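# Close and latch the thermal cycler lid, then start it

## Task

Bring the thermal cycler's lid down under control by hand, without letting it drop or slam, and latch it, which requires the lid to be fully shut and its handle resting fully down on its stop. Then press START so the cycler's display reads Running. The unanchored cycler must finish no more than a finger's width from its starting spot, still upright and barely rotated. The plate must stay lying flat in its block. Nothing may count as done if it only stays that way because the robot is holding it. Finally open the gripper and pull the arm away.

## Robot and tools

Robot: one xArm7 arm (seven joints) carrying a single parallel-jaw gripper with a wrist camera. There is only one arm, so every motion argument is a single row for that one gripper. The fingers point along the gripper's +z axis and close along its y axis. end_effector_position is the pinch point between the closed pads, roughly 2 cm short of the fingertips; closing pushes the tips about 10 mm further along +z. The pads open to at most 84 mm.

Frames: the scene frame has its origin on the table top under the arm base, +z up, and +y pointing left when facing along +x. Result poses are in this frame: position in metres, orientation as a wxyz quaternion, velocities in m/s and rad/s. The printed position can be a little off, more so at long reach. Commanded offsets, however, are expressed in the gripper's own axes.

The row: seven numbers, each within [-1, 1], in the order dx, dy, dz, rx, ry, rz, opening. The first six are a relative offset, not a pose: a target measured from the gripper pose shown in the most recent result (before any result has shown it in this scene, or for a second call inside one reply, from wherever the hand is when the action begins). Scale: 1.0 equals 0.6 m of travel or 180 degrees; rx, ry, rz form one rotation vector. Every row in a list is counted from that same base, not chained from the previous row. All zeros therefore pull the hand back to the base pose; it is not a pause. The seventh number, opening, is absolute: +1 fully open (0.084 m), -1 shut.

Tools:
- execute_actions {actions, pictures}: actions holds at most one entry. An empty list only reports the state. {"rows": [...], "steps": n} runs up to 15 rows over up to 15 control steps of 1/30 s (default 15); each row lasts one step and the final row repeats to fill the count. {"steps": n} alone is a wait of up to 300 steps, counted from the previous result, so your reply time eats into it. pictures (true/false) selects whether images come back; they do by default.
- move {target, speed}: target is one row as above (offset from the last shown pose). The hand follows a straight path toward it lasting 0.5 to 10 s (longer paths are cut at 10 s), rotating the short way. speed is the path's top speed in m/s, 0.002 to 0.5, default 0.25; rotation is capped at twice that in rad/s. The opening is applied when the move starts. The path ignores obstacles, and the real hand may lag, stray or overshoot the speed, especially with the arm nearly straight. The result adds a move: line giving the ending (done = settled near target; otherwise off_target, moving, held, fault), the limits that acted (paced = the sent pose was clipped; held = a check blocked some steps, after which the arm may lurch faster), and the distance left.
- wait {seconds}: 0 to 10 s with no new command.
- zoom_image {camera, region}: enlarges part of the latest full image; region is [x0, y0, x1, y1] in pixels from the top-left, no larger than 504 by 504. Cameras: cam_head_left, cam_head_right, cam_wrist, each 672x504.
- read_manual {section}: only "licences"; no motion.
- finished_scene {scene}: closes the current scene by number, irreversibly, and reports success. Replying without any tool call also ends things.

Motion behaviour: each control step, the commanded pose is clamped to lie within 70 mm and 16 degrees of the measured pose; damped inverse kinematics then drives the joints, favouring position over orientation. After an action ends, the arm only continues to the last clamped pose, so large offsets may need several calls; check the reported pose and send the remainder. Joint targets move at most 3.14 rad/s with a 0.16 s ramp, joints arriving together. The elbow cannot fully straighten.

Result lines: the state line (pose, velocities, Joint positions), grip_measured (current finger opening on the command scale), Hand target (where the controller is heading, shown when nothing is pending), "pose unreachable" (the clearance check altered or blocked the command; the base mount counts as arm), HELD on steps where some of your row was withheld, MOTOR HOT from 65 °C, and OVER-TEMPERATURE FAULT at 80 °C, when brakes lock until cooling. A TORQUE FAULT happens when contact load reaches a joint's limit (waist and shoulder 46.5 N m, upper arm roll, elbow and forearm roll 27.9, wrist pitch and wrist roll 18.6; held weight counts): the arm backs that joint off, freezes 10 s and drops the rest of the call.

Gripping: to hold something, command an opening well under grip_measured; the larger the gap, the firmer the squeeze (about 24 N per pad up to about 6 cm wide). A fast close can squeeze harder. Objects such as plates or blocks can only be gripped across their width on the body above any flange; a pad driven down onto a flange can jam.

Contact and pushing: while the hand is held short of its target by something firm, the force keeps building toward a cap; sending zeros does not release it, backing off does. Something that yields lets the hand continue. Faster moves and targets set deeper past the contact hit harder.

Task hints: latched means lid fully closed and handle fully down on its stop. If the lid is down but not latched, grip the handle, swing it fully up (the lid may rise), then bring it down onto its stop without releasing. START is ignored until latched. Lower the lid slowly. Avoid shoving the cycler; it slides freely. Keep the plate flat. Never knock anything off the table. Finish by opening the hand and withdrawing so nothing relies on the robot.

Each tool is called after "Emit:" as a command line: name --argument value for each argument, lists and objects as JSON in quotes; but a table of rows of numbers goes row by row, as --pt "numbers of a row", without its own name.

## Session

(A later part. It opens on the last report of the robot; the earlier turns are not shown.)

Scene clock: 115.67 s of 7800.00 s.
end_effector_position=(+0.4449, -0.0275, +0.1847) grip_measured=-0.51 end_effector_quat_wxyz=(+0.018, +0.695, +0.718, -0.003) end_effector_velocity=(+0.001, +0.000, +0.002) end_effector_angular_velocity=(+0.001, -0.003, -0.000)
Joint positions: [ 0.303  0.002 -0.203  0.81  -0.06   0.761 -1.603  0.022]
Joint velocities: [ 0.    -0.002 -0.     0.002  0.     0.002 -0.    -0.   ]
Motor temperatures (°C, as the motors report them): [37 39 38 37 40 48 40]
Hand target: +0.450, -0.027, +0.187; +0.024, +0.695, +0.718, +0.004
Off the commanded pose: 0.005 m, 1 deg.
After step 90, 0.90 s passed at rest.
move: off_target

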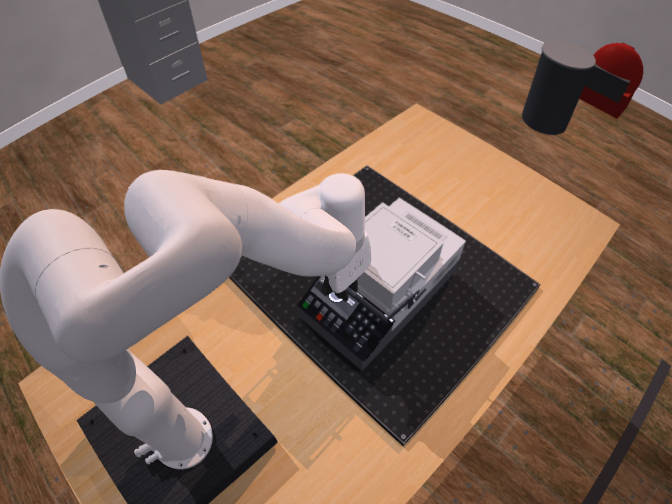

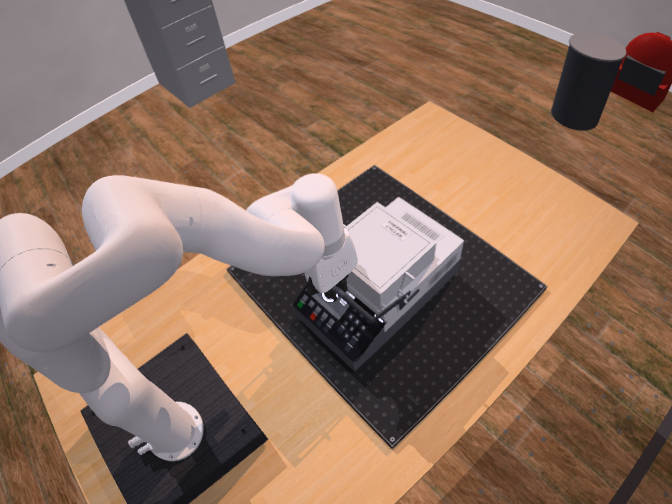

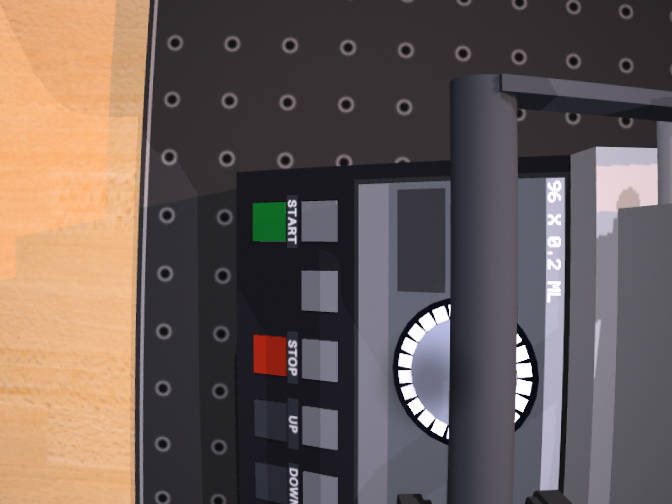

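Emit:
move --target '[0,-0.008,-0.004,0,0,0,-0.5]' --speed 0.03

Emit:
move --target '[0,0,-0.08,0,0,0,-0.5]' --speed 0.1

Emit:
move --target '[0.12,-0.07,0,0,0,0,-1]' --speed 0.15

Scene clock: 117.70 s of 7800.00 s.
end_effector_position=(+0.4426, -0.0279, +0.1890) grip_measured=-0.52 end_effector_quat_wxyz=(+0.021, +0.696, +0.718, -0.001) end_effector_velocity=(-0.015, +0.001, -0.011) end_effector_angular_velocity=(+0.000, +0.041, +0.002)
Joint positions: [ 0.302 -0.018 -0.203  0.799 -0.065  0.762 -1.599  0.021]
Joint velocities: [ 0.001 -0.     0.001 -0.025 -0.001  0.016  0.001 -0.   ]
Motor temperatures (°C, as the motors report them): [37 39 38 38 40 48 40]
Hand target: +0.440, -0.028, +0.187; +0.018, +0.695, +0.718, -0.003
Off the commanded pose: 0.003 m, 0 deg.
move: done

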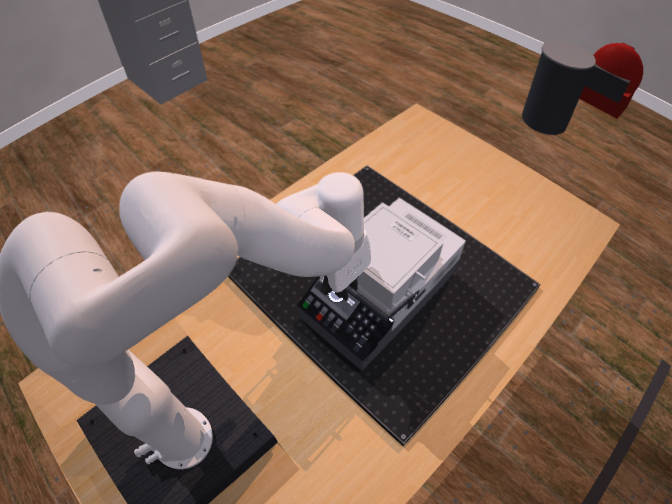

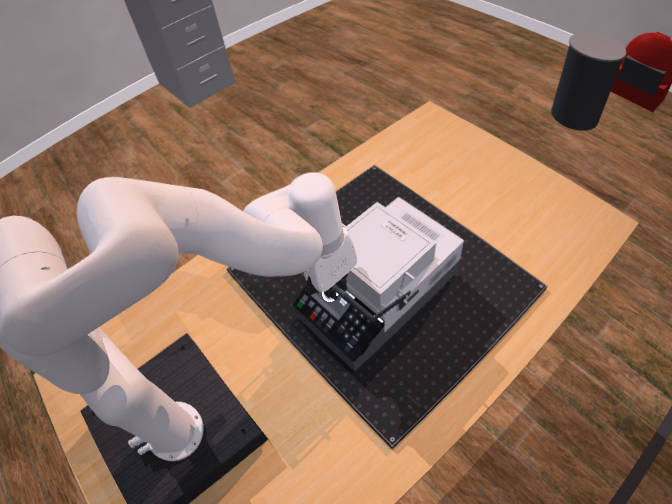

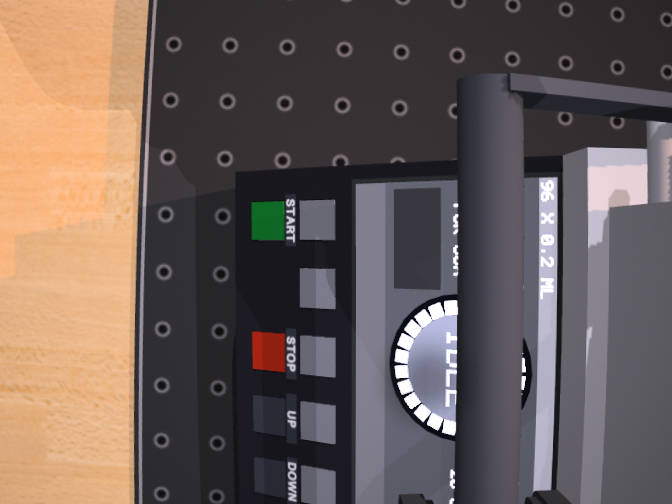

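Scene clock: 118.57 s of 7800.00 s.
end_effector_position=(+0.4411, -0.0263, +0.2365) grip_measured=-0.52 end_effector_quat_wxyz=(+0.020, +0.695, +0.718, -0.001) end_effector_velocity=(+0.000, +0.000, +0.003) end_effector_angular_velocity=(+0.001, -0.001, -0.001)
Joint positions: [ 0.306 -0.103 -0.196  0.858 -0.079  0.906 -1.587  0.021]
Joint velocities: [ 0.    -0.004  0.     0.004  0.001  0.007  0.     0.   ]
Motor temperatures (°C, as the motors report them): [37 39 38 38 40 48 40]
Hand target: +0.441, -0.026, +0.237; +0.020, +0.695, +0.718, -0.000
Off the commanded pose: 0.001 m, 0 deg.
move: done

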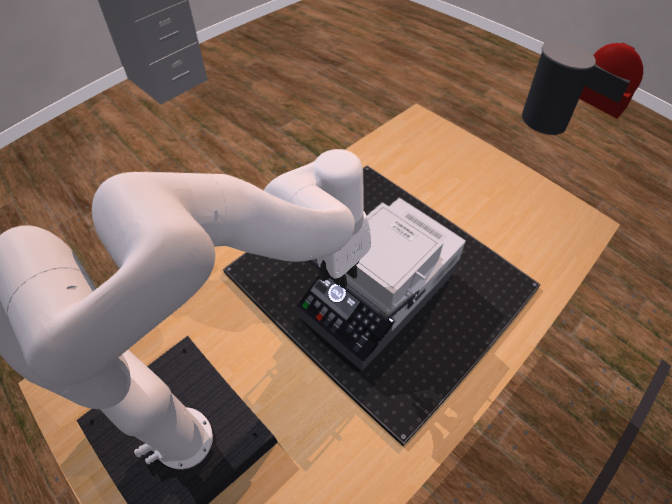

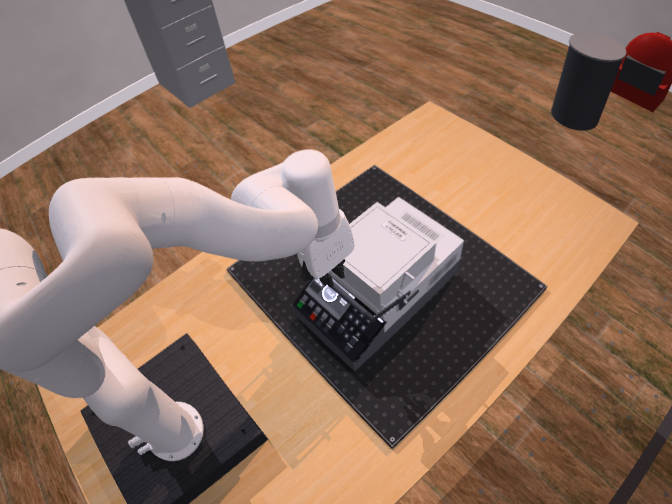

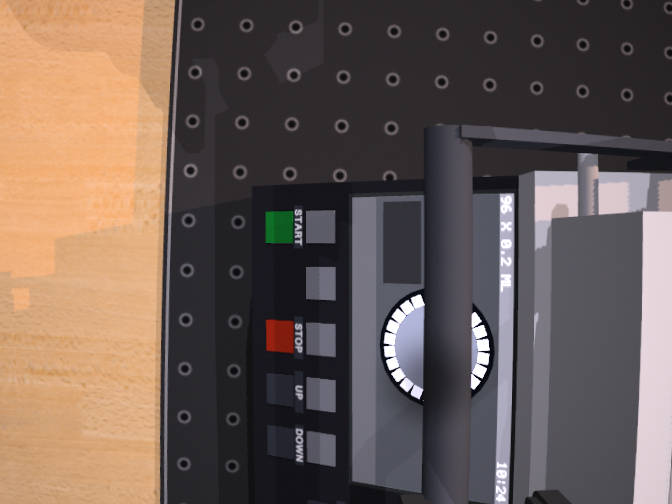

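Scene clock: 119.57 s of 7800.00 s.
end_effector_position=(+0.3970, +0.0441, +0.2332) grip_measured=-1.00 end_effector_quat_wxyz=(+0.020, +0.696, +0.718, -0.001) end_effector_velocity=(-0.001, +0.003, +0.000) end_effector_angular_velocity=(-0.001, -0.002, +0.003)
Joint positions: [ 0.378 -0.228 -0.091  0.716 -0.091  0.899 -1.4    0.   ]
Joint velocities: [ 0.003 -0.003  0.005 -0.004 -0.002 -0.002  0.006  0.   ]
Motor temperatures (°C, as the motors report them): [37 39 38 38 40 48 40]
Hand target: +0.397, +0.044, +0.233; +0.020, +0.696, +0.718, -0.001
Off the commanded pose: 0.000 m, 0 deg.
move: done

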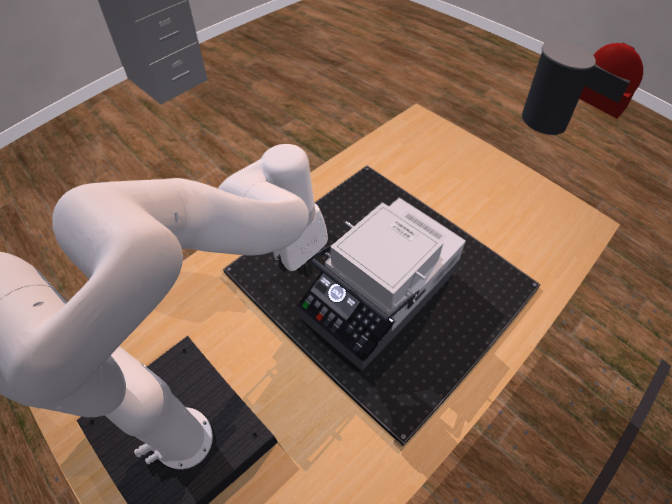

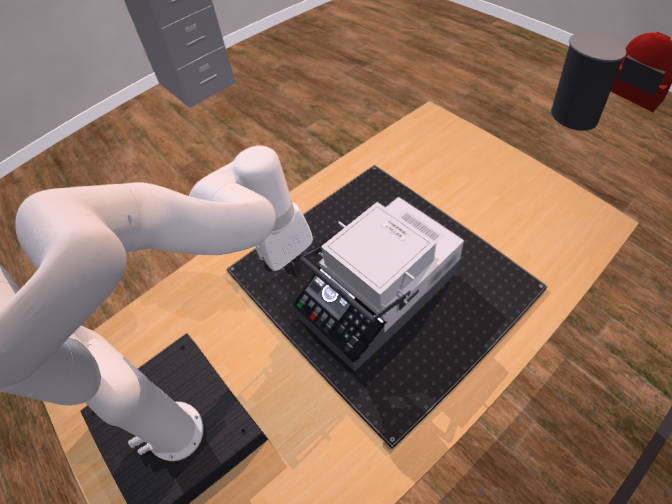

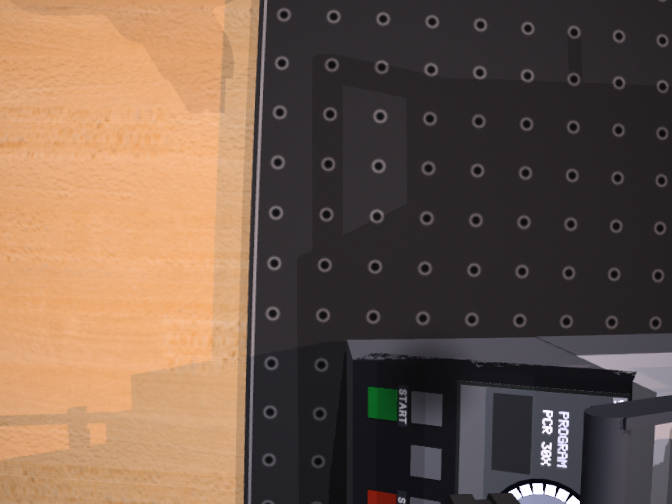

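Emit:
move --target '[0.0225,-0.052,0.14,-0.14,0,0,-1]' --speed 0.15

Emit:
zoom_image --camera "cam_head_left" --region '[250,230,370,340]'

Scene clock: 124.07 s of 7800.00 s.
end_effector_position=(+0.3677, +0.0535, +0.1484) grip_measured=-1.00 end_effector_quat_wxyz=(+0.170, +0.675, +0.701, +0.155) end_effector_velocity=(+0.000, +0.000, -0.000) end_effector_angular_velocity=(-0.013, -0.019, -0.006)
Joint positions: [-0.146 -0.267  0.355  0.193 -0.598 -0.053 -0.929  0.   ]
Joint velocities: [-0.143 -0.012  0.149 -0.006 -0.03  -0.032  0.051  0.   ]
Motor temperatures (°C, as the motors report them): [37 39 38 37 40 48 40]
Hand target: +0.368, +0.054, +0.148; +0.171, +0.675, +0.701, +0.155
Off the commanded pose: 0.001 m, 0 deg.
move: done

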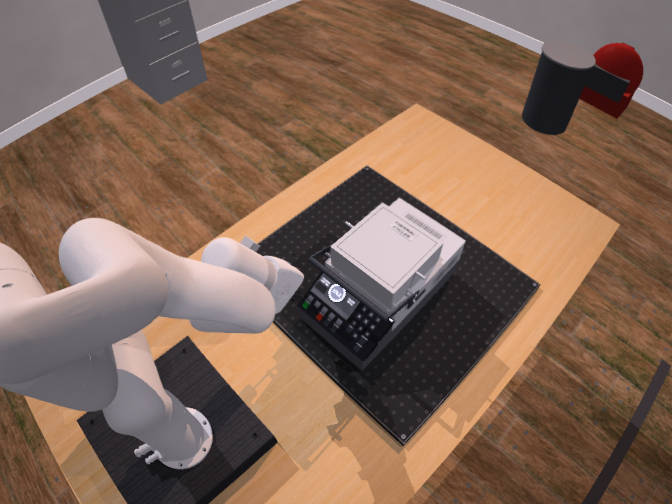

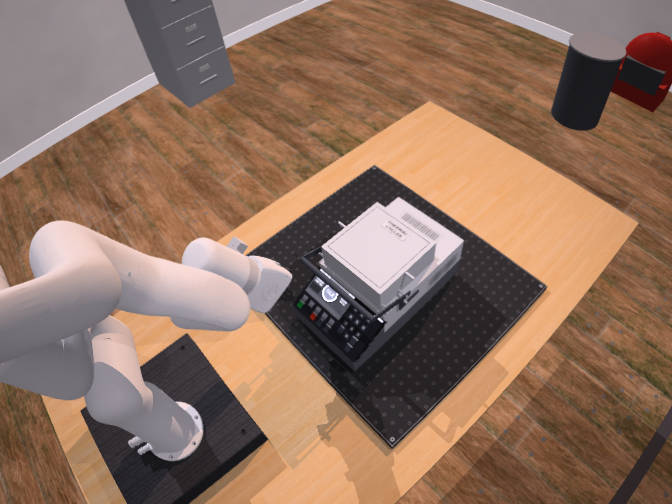

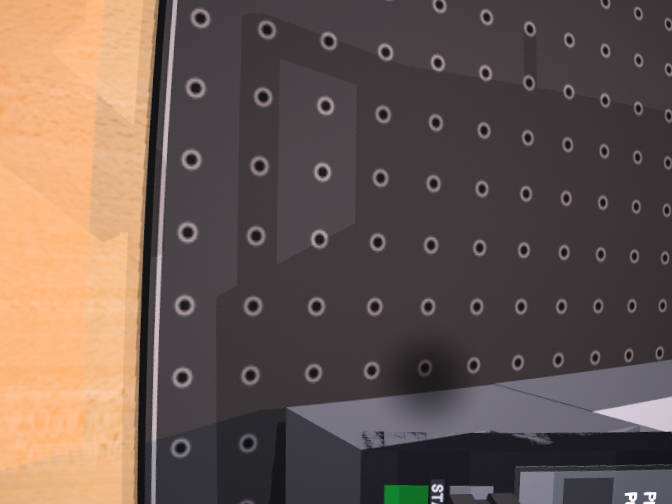

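Region (250, 230, 370, 340) of cam_head_left's 672x504 image, scaled by 4.200, with more detail than that image has; it fills the top 462 rows of this view, and the rest is white.

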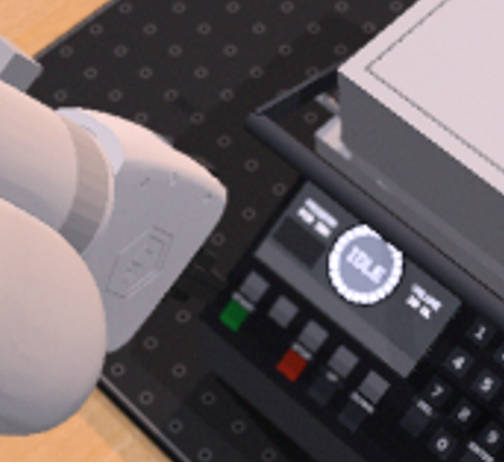

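Emit:
move --target '[0,-0.013,0.023,0.04,0,0,-1]' --speed 0.05

Emit:
move --target '[0,0,0.045,0,0,0,-1]' --speed 0.015

Emit:
zoom_image --camera "cam_head_right" --region '[250,240,370,350]'

Scene clock: 127.60 s of 7800.00 s.
end_effector_position=(+0.3668, +0.0530, +0.1325) grip_measured=-1.00 end_effector_quat_wxyz=(+0.128, +0.684, +0.709, +0.111) end_effector_velocity=(+0.000, -0.000, -0.000) end_effector_angular_velocity=(+0.003, +0.008, +0.001)
Joint positions: [ 0.092 -0.189  0.156  0.26  -0.437  0.095 -1.073  0.   ]
Joint velocities: [ 0.027  0.003 -0.023  0.004  0.029  0.011 -0.028  0.   ]
Motor temperatures (°C, as the motors report them): [37 39 38 37 40 48 40]
Hand target: +0.367, +0.053, +0.132; +0.128, +0.684, +0.709, +0.111
Off the commanded pose: 0.000 m, 0 deg.
move: done

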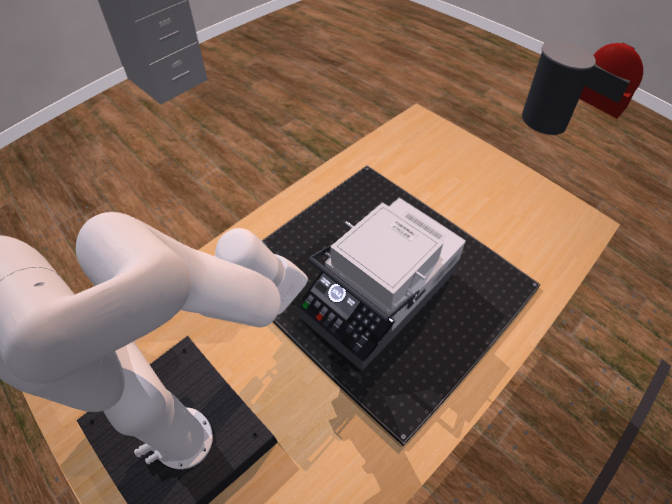

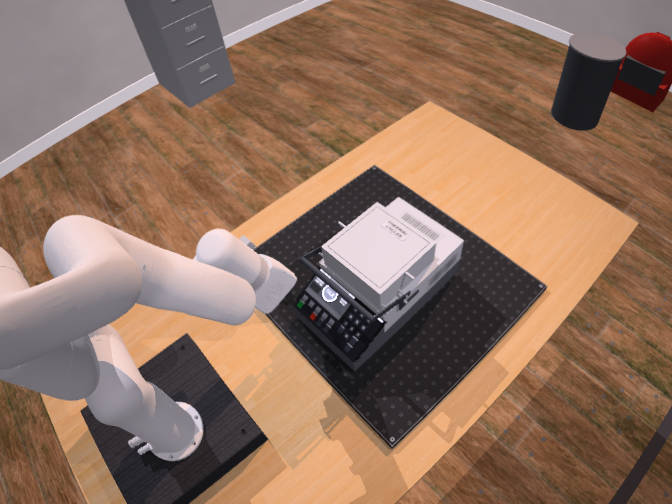

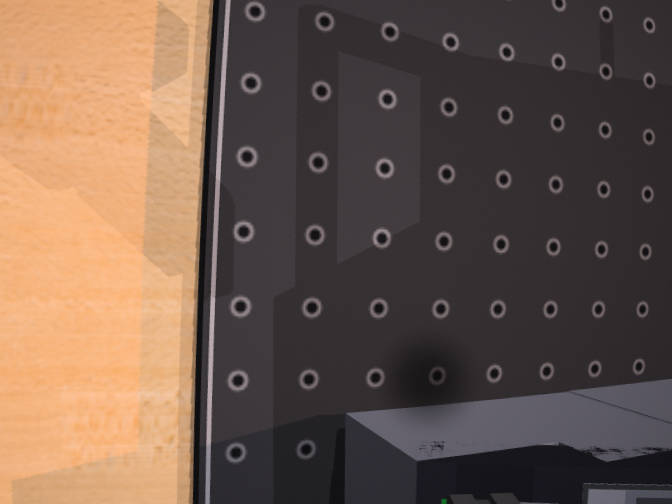

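Scene clock: 129.67 s of 7800.00 s.
end_effector_position=(+0.3758, +0.0526, +0.1073) grip_measured=-1.00 end_effector_quat_wxyz=(+0.126, +0.684, +0.710, +0.111) end_effector_velocity=(+0.000, +0.001, -0.002) end_effector_angular_velocity=(-0.008, -0.014, -0.001)
Joint positions: [-0.171 -0.035  0.316  0.344 -0.893  0.025 -0.715  0.   ]
Joint velocities: [-0.05   0.018  0.022  0.027 -0.224 -0.001  0.195  0.   ]
Motor temperatures (°C, as the motors report them): [37 38 38 37 40 47 40]
Hand target: +0.376, +0.053, +0.107; +0.126, +0.684, +0.710, +0.111
Off the commanded pose: 0.000 m, 0 deg.
move: done

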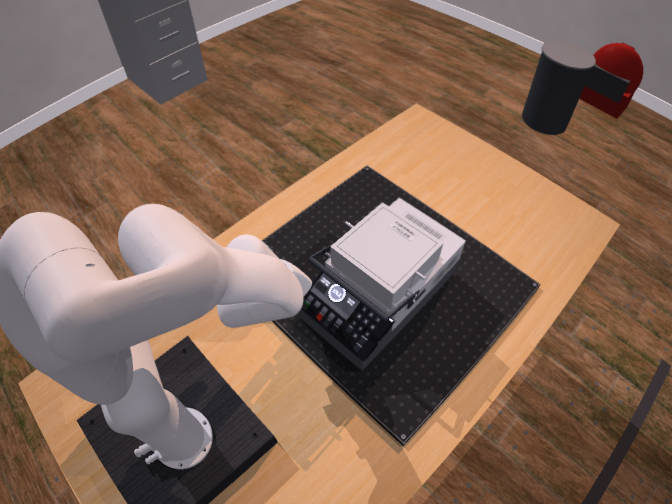

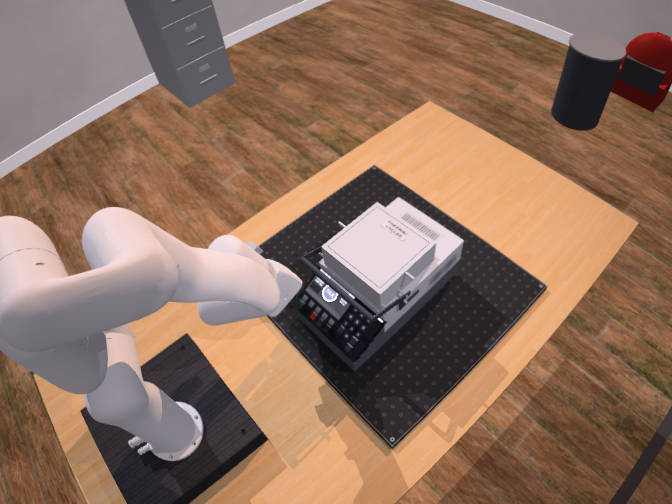

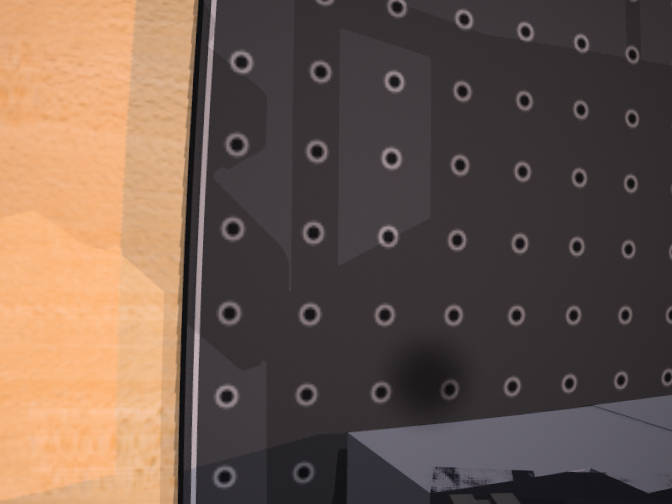

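Region (250, 240, 370, 350) of cam_head_right's 672x504 image, scaled by 4.200, with more detail than that image has; it fills the top 462 rows of this view, and the rest is white.

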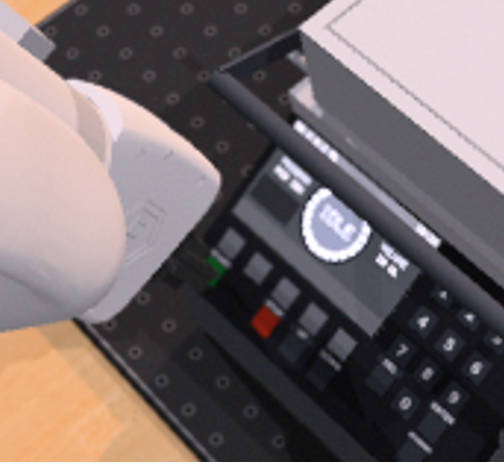

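Emit:
move --target '[0,0.002,0.028,0.04,0,0,-1]' --speed 0.015

Emit:
zoom_image --camera "cam_head_right" --region '[250,240,370,350]'

Scene clock: 135.20 s of 7800.00 s.
end_effector_position=(+0.3832, +0.0520, +0.0978) grip_measured=-1.00 end_effector_quat_wxyz=(+0.090, +0.689, +0.716, +0.069) end_effector_velocity=(-0.001, -0.000, -0.000) end_effector_angular_velocity=(+0.000, +0.003, -0.000)
Joint positions: [-0.113  0.015  0.347  0.4   -0.454  0.154 -1.078  0.   ]
Joint velocities: [-0.005 -0.001  0.006 -0.     0.012  0.003 -0.01   0.   ]
Motor temperatures (°C, as the motors report them): [37 38 38 37 40 47 40]
Hand target: +0.382, +0.052, +0.092; +0.082, +0.691, +0.715, +0.066
Off the commanded pose: 0.006 m, 1 deg.
move: off_target

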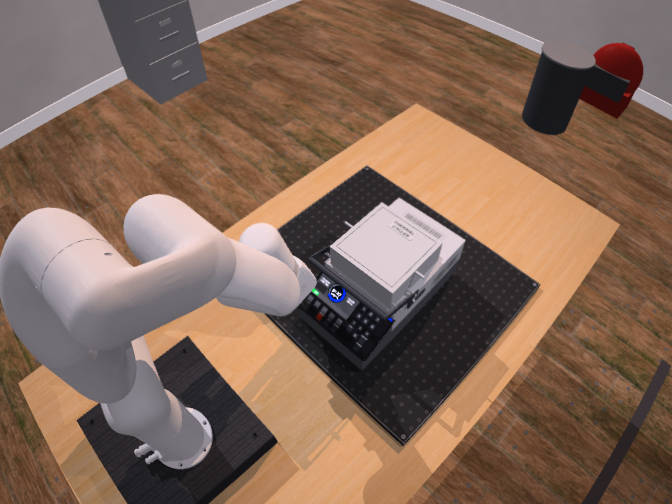

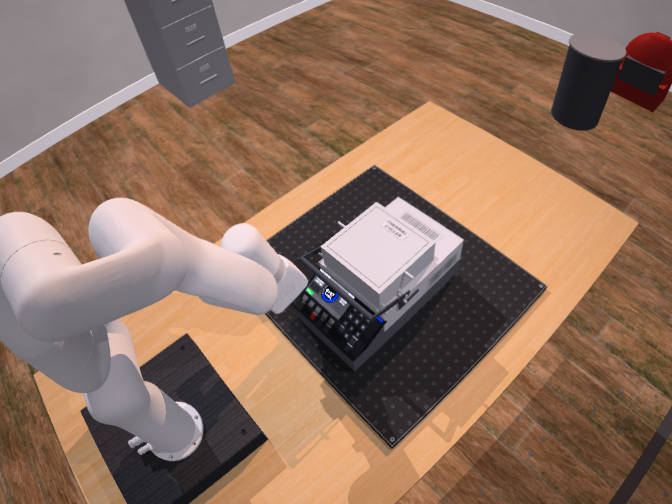

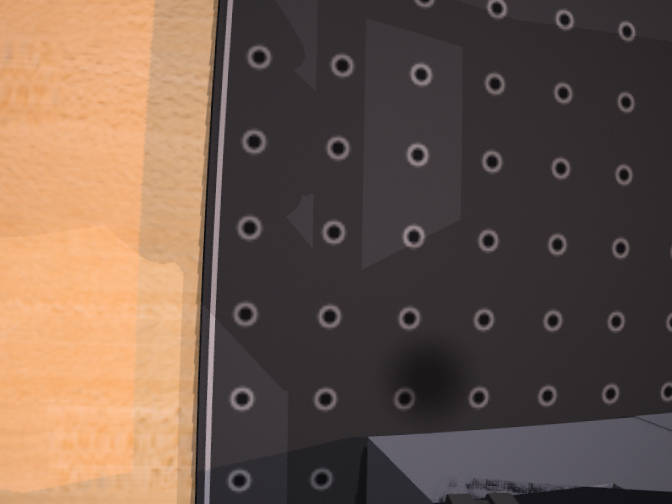

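Region (250, 240, 370, 350) of cam_head_right's 672x504 image, scaled by 4.200, with more detail than that image has; it fills the top 462 rows of this view, and the rest is white.

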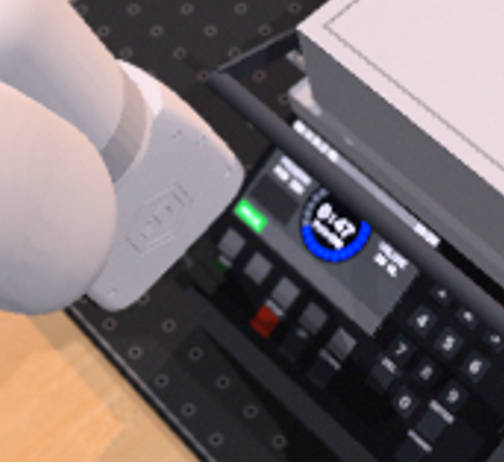

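Emit:
move --target '[0,-0.045,-0.05,0.05,0,0,-1]' --speed 0.05

Emit:
move --target '[-0.135,-0.008,0,0,0,0,-1]' --speed 0.1

Emit:
move --target '[0,-0.006,0.09,0,0,0,-1]' --speed 0.05

Scene clock: 142.53 s of 7800.00 s.
end_effector_position=(+0.3503, +0.0518, +0.1209) grip_measured=-1.00 end_effector_quat_wxyz=(+0.036, +0.694, +0.719, +0.013) end_effector_velocity=(-0.001, -0.000, +0.001) end_effector_angular_velocity=(-0.000, +0.006, -0.001)
Joint positions: [-0.025 -0.135  0.351  0.405 -0.037  0.448 -1.392  0.   ]
Joint velocities: [ 0.001 -0.005 -0.001  0.001  0.006  0.012 -0.005  0.   ]
Motor temperatures (°C, as the motors report them): [38 39 39 38 40 47 40]
Hand target: +0.350, +0.052, +0.121; +0.036, +0.694, +0.719, +0.013
Off the commanded pose: 0.000 m, 0 deg.
After step 90, 2.47 s passed at rest.
move: done

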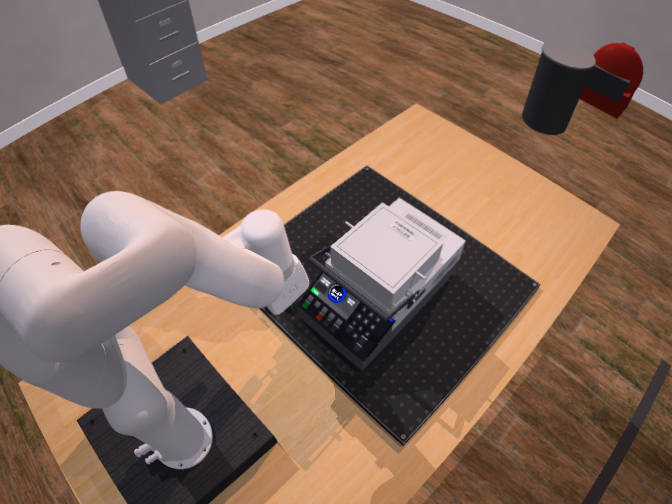

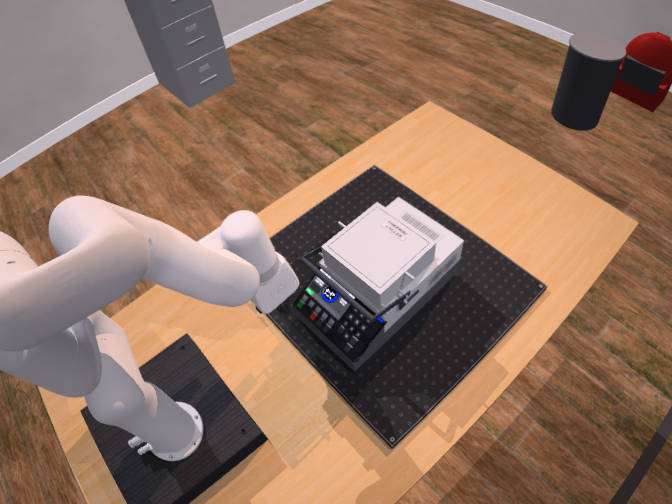

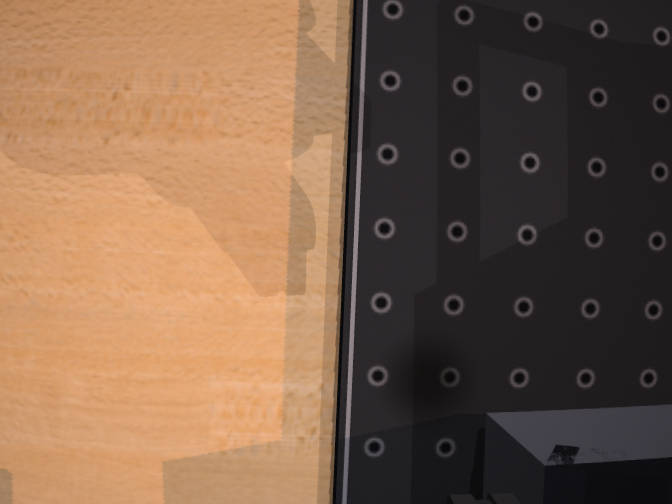

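Scene clock: 143.73 s of 7800.00 s.
end_effector_position=(+0.3484, -0.0292, +0.1235) grip_measured=-1.00 end_effector_quat_wxyz=(+0.036, +0.693, +0.720, +0.013) end_effector_velocity=(+0.000, -0.002, +0.000) end_effector_angular_velocity=(+0.001, -0.001, +0.000)
Joint positions: [-0.114 -0.165  0.198  0.38  -0.021  0.444 -1.648  0.   ]
Joint velocities: [-0.002 -0.001 -0.005  0.     0.002 -0.    -0.01   0.   ]
Motor temperatures (°C, as the motors report them): [37 39 39 38 40 47 40]
Hand target: +0.348, -0.030, +0.124; +0.036, +0.694, +0.719, +0.013
Off the commanded pose: 0.000 m, 0 deg.
move: done

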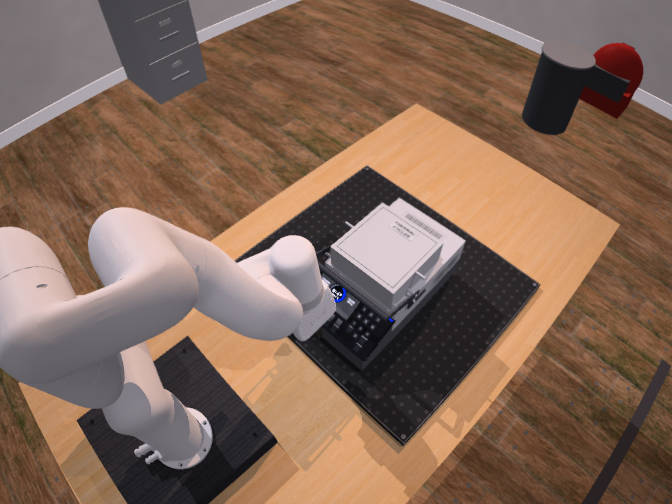

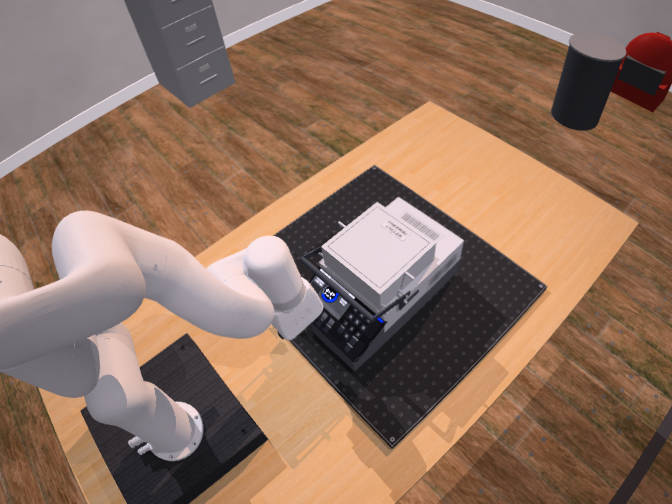

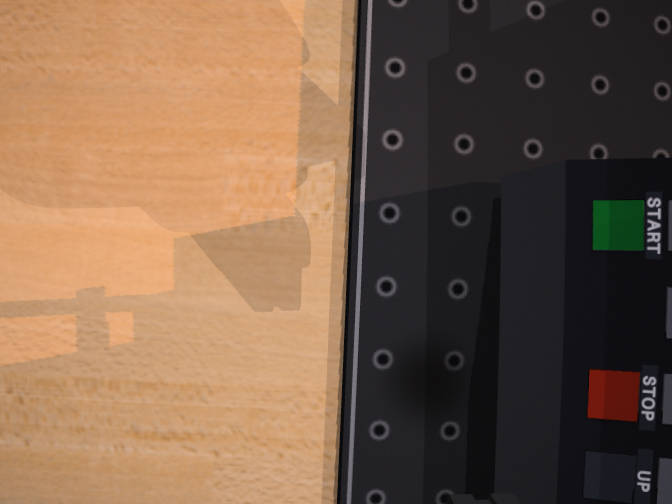

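Scene clock: 145.17 s of 7800.00 s.
end_effector_position=(+0.3486, -0.0313, +0.0696) grip_measured=-1.00 end_effector_quat_wxyz=(+0.037, +0.693, +0.719, +0.013) end_effector_velocity=(+0.000, -0.000, -0.002) end_effector_angular_velocity=(-0.003, -0.001, -0.001)
Joint positions: [-0.151  0.05   0.189  0.377 -0.201  0.232 -1.52   0.   ]
Joint velocities: [ 0.002  0.009 -0.006  0.001 -0.023 -0.008  0.02   0.   ]
Motor temperatures (°C, as the motors report them): [37 39 39 38 40 47 40]
Hand target: +0.348, -0.031, +0.069; +0.036, +0.694, +0.719, +0.012
Off the commanded pose: 0.000 m, 0 deg.
move: done

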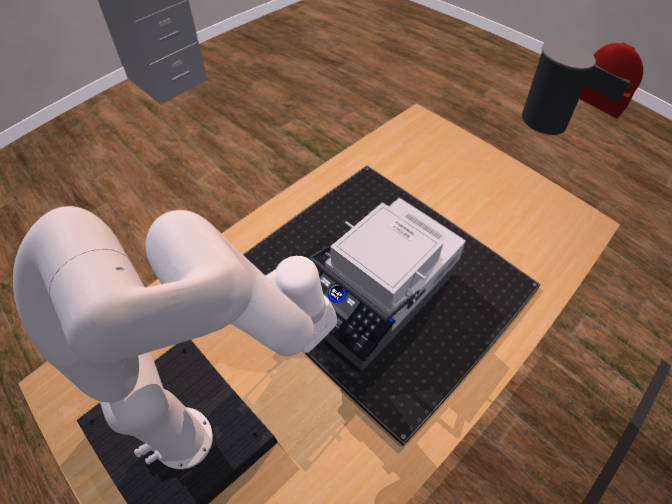

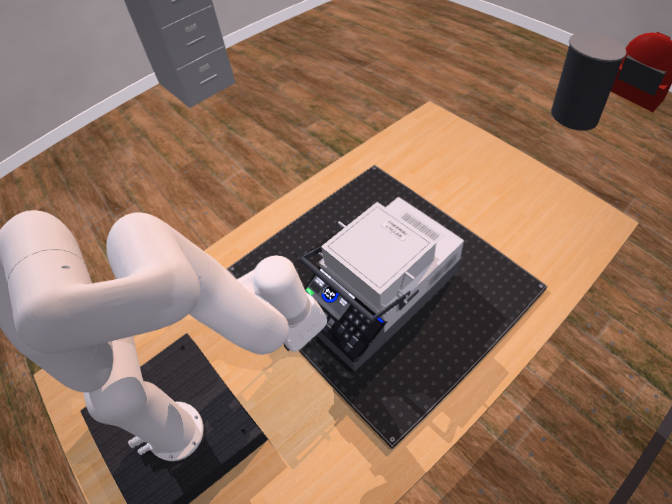

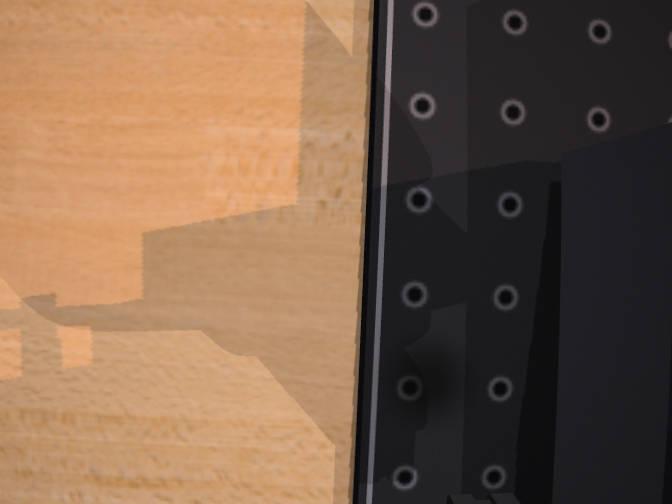

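Emit:
move --target '[0,0.042,0.003,0,0,0,-1]' --speed 0.01

Scene clock: 148.57 s of 7800.00 s.
end_effector_position=(+0.3679, -0.0303, +0.0668) grip_measured=-1.00 end_effector_quat_wxyz=(+0.031, +0.694, +0.719, +0.008) end_effector_velocity=(+0.000, +0.000, +0.000) end_effector_angular_velocity=(-0.001, +0.002, +0.002)
Joint positions: [-0.142  0.111  0.185  0.456 -0.223  0.268 -1.495  0.   ]
Joint velocities: [ 0.001 -0.     0.001  0.002 -0.001  0.005  0.001  0.   ]
Motor temperatures (°C, as the motors report them): [37 39 39 38 40 47 40]
Hand target: +0.374, -0.030, +0.070; +0.036, +0.693, +0.719, +0.013
Off the commanded pose: 0.007 m, 1 deg.
move: off_target

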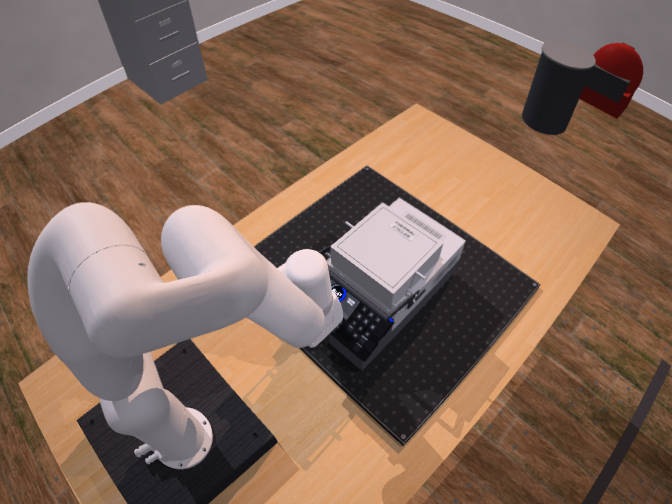

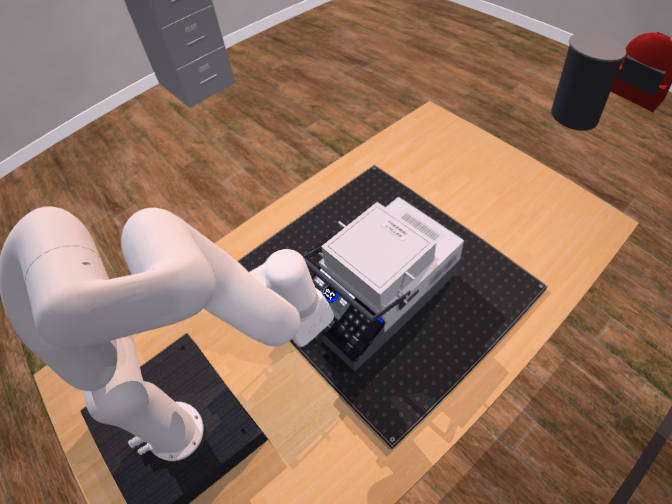

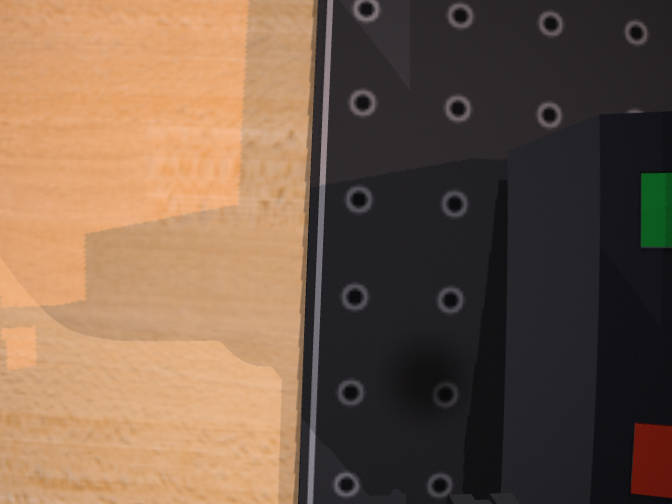

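Emit:
move --target '[0,0.025,-0.005,0,0,0,-1]' --speed 0.01

Scene clock: 150.87 s of 7800.00 s.
end_effector_position=(+0.3688, -0.0291, +0.0647) grip_measured=-1.00 end_effector_quat_wxyz=(+0.019, +0.694, +0.720, -0.004) end_effector_velocity=(+0.000, +0.000, +0.000) end_effector_angular_velocity=(-0.000, +0.002, +0.001)
Joint positions: [-0.139  0.129  0.19   0.487 -0.216  0.315 -1.496  0.   ]
Joint velocities: [ 0.001 -0.     0.001  0.002  0.001  0.004 -0.     0.   ]
Motor temperatures (°C, as the motors report them): [37 39 39 38 40 47 40]
Hand target: +0.382, -0.030, +0.071; +0.031, +0.694, +0.719, +0.008
Off the commanded pose: 0.015 m, 2 deg.
move: off_target

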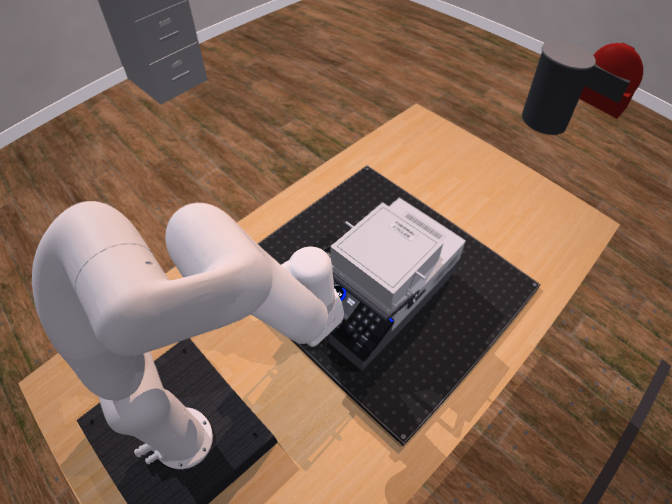

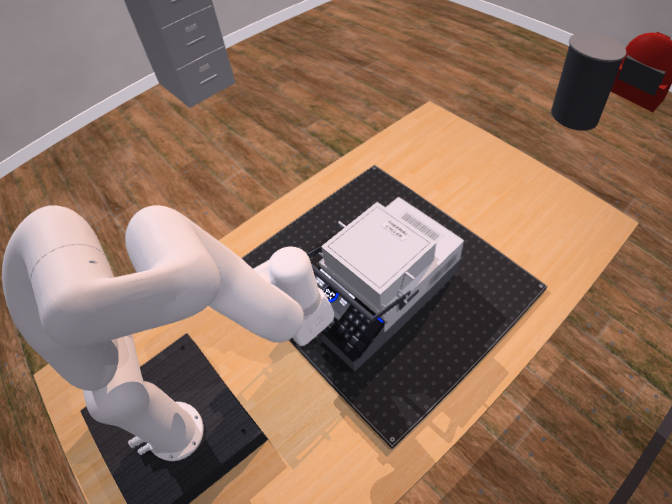

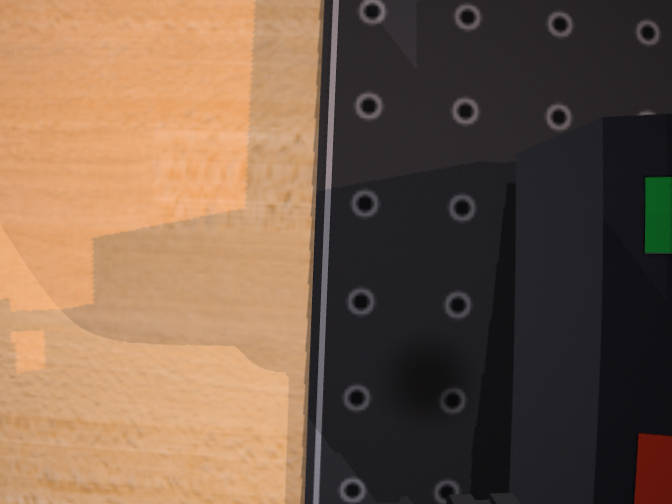

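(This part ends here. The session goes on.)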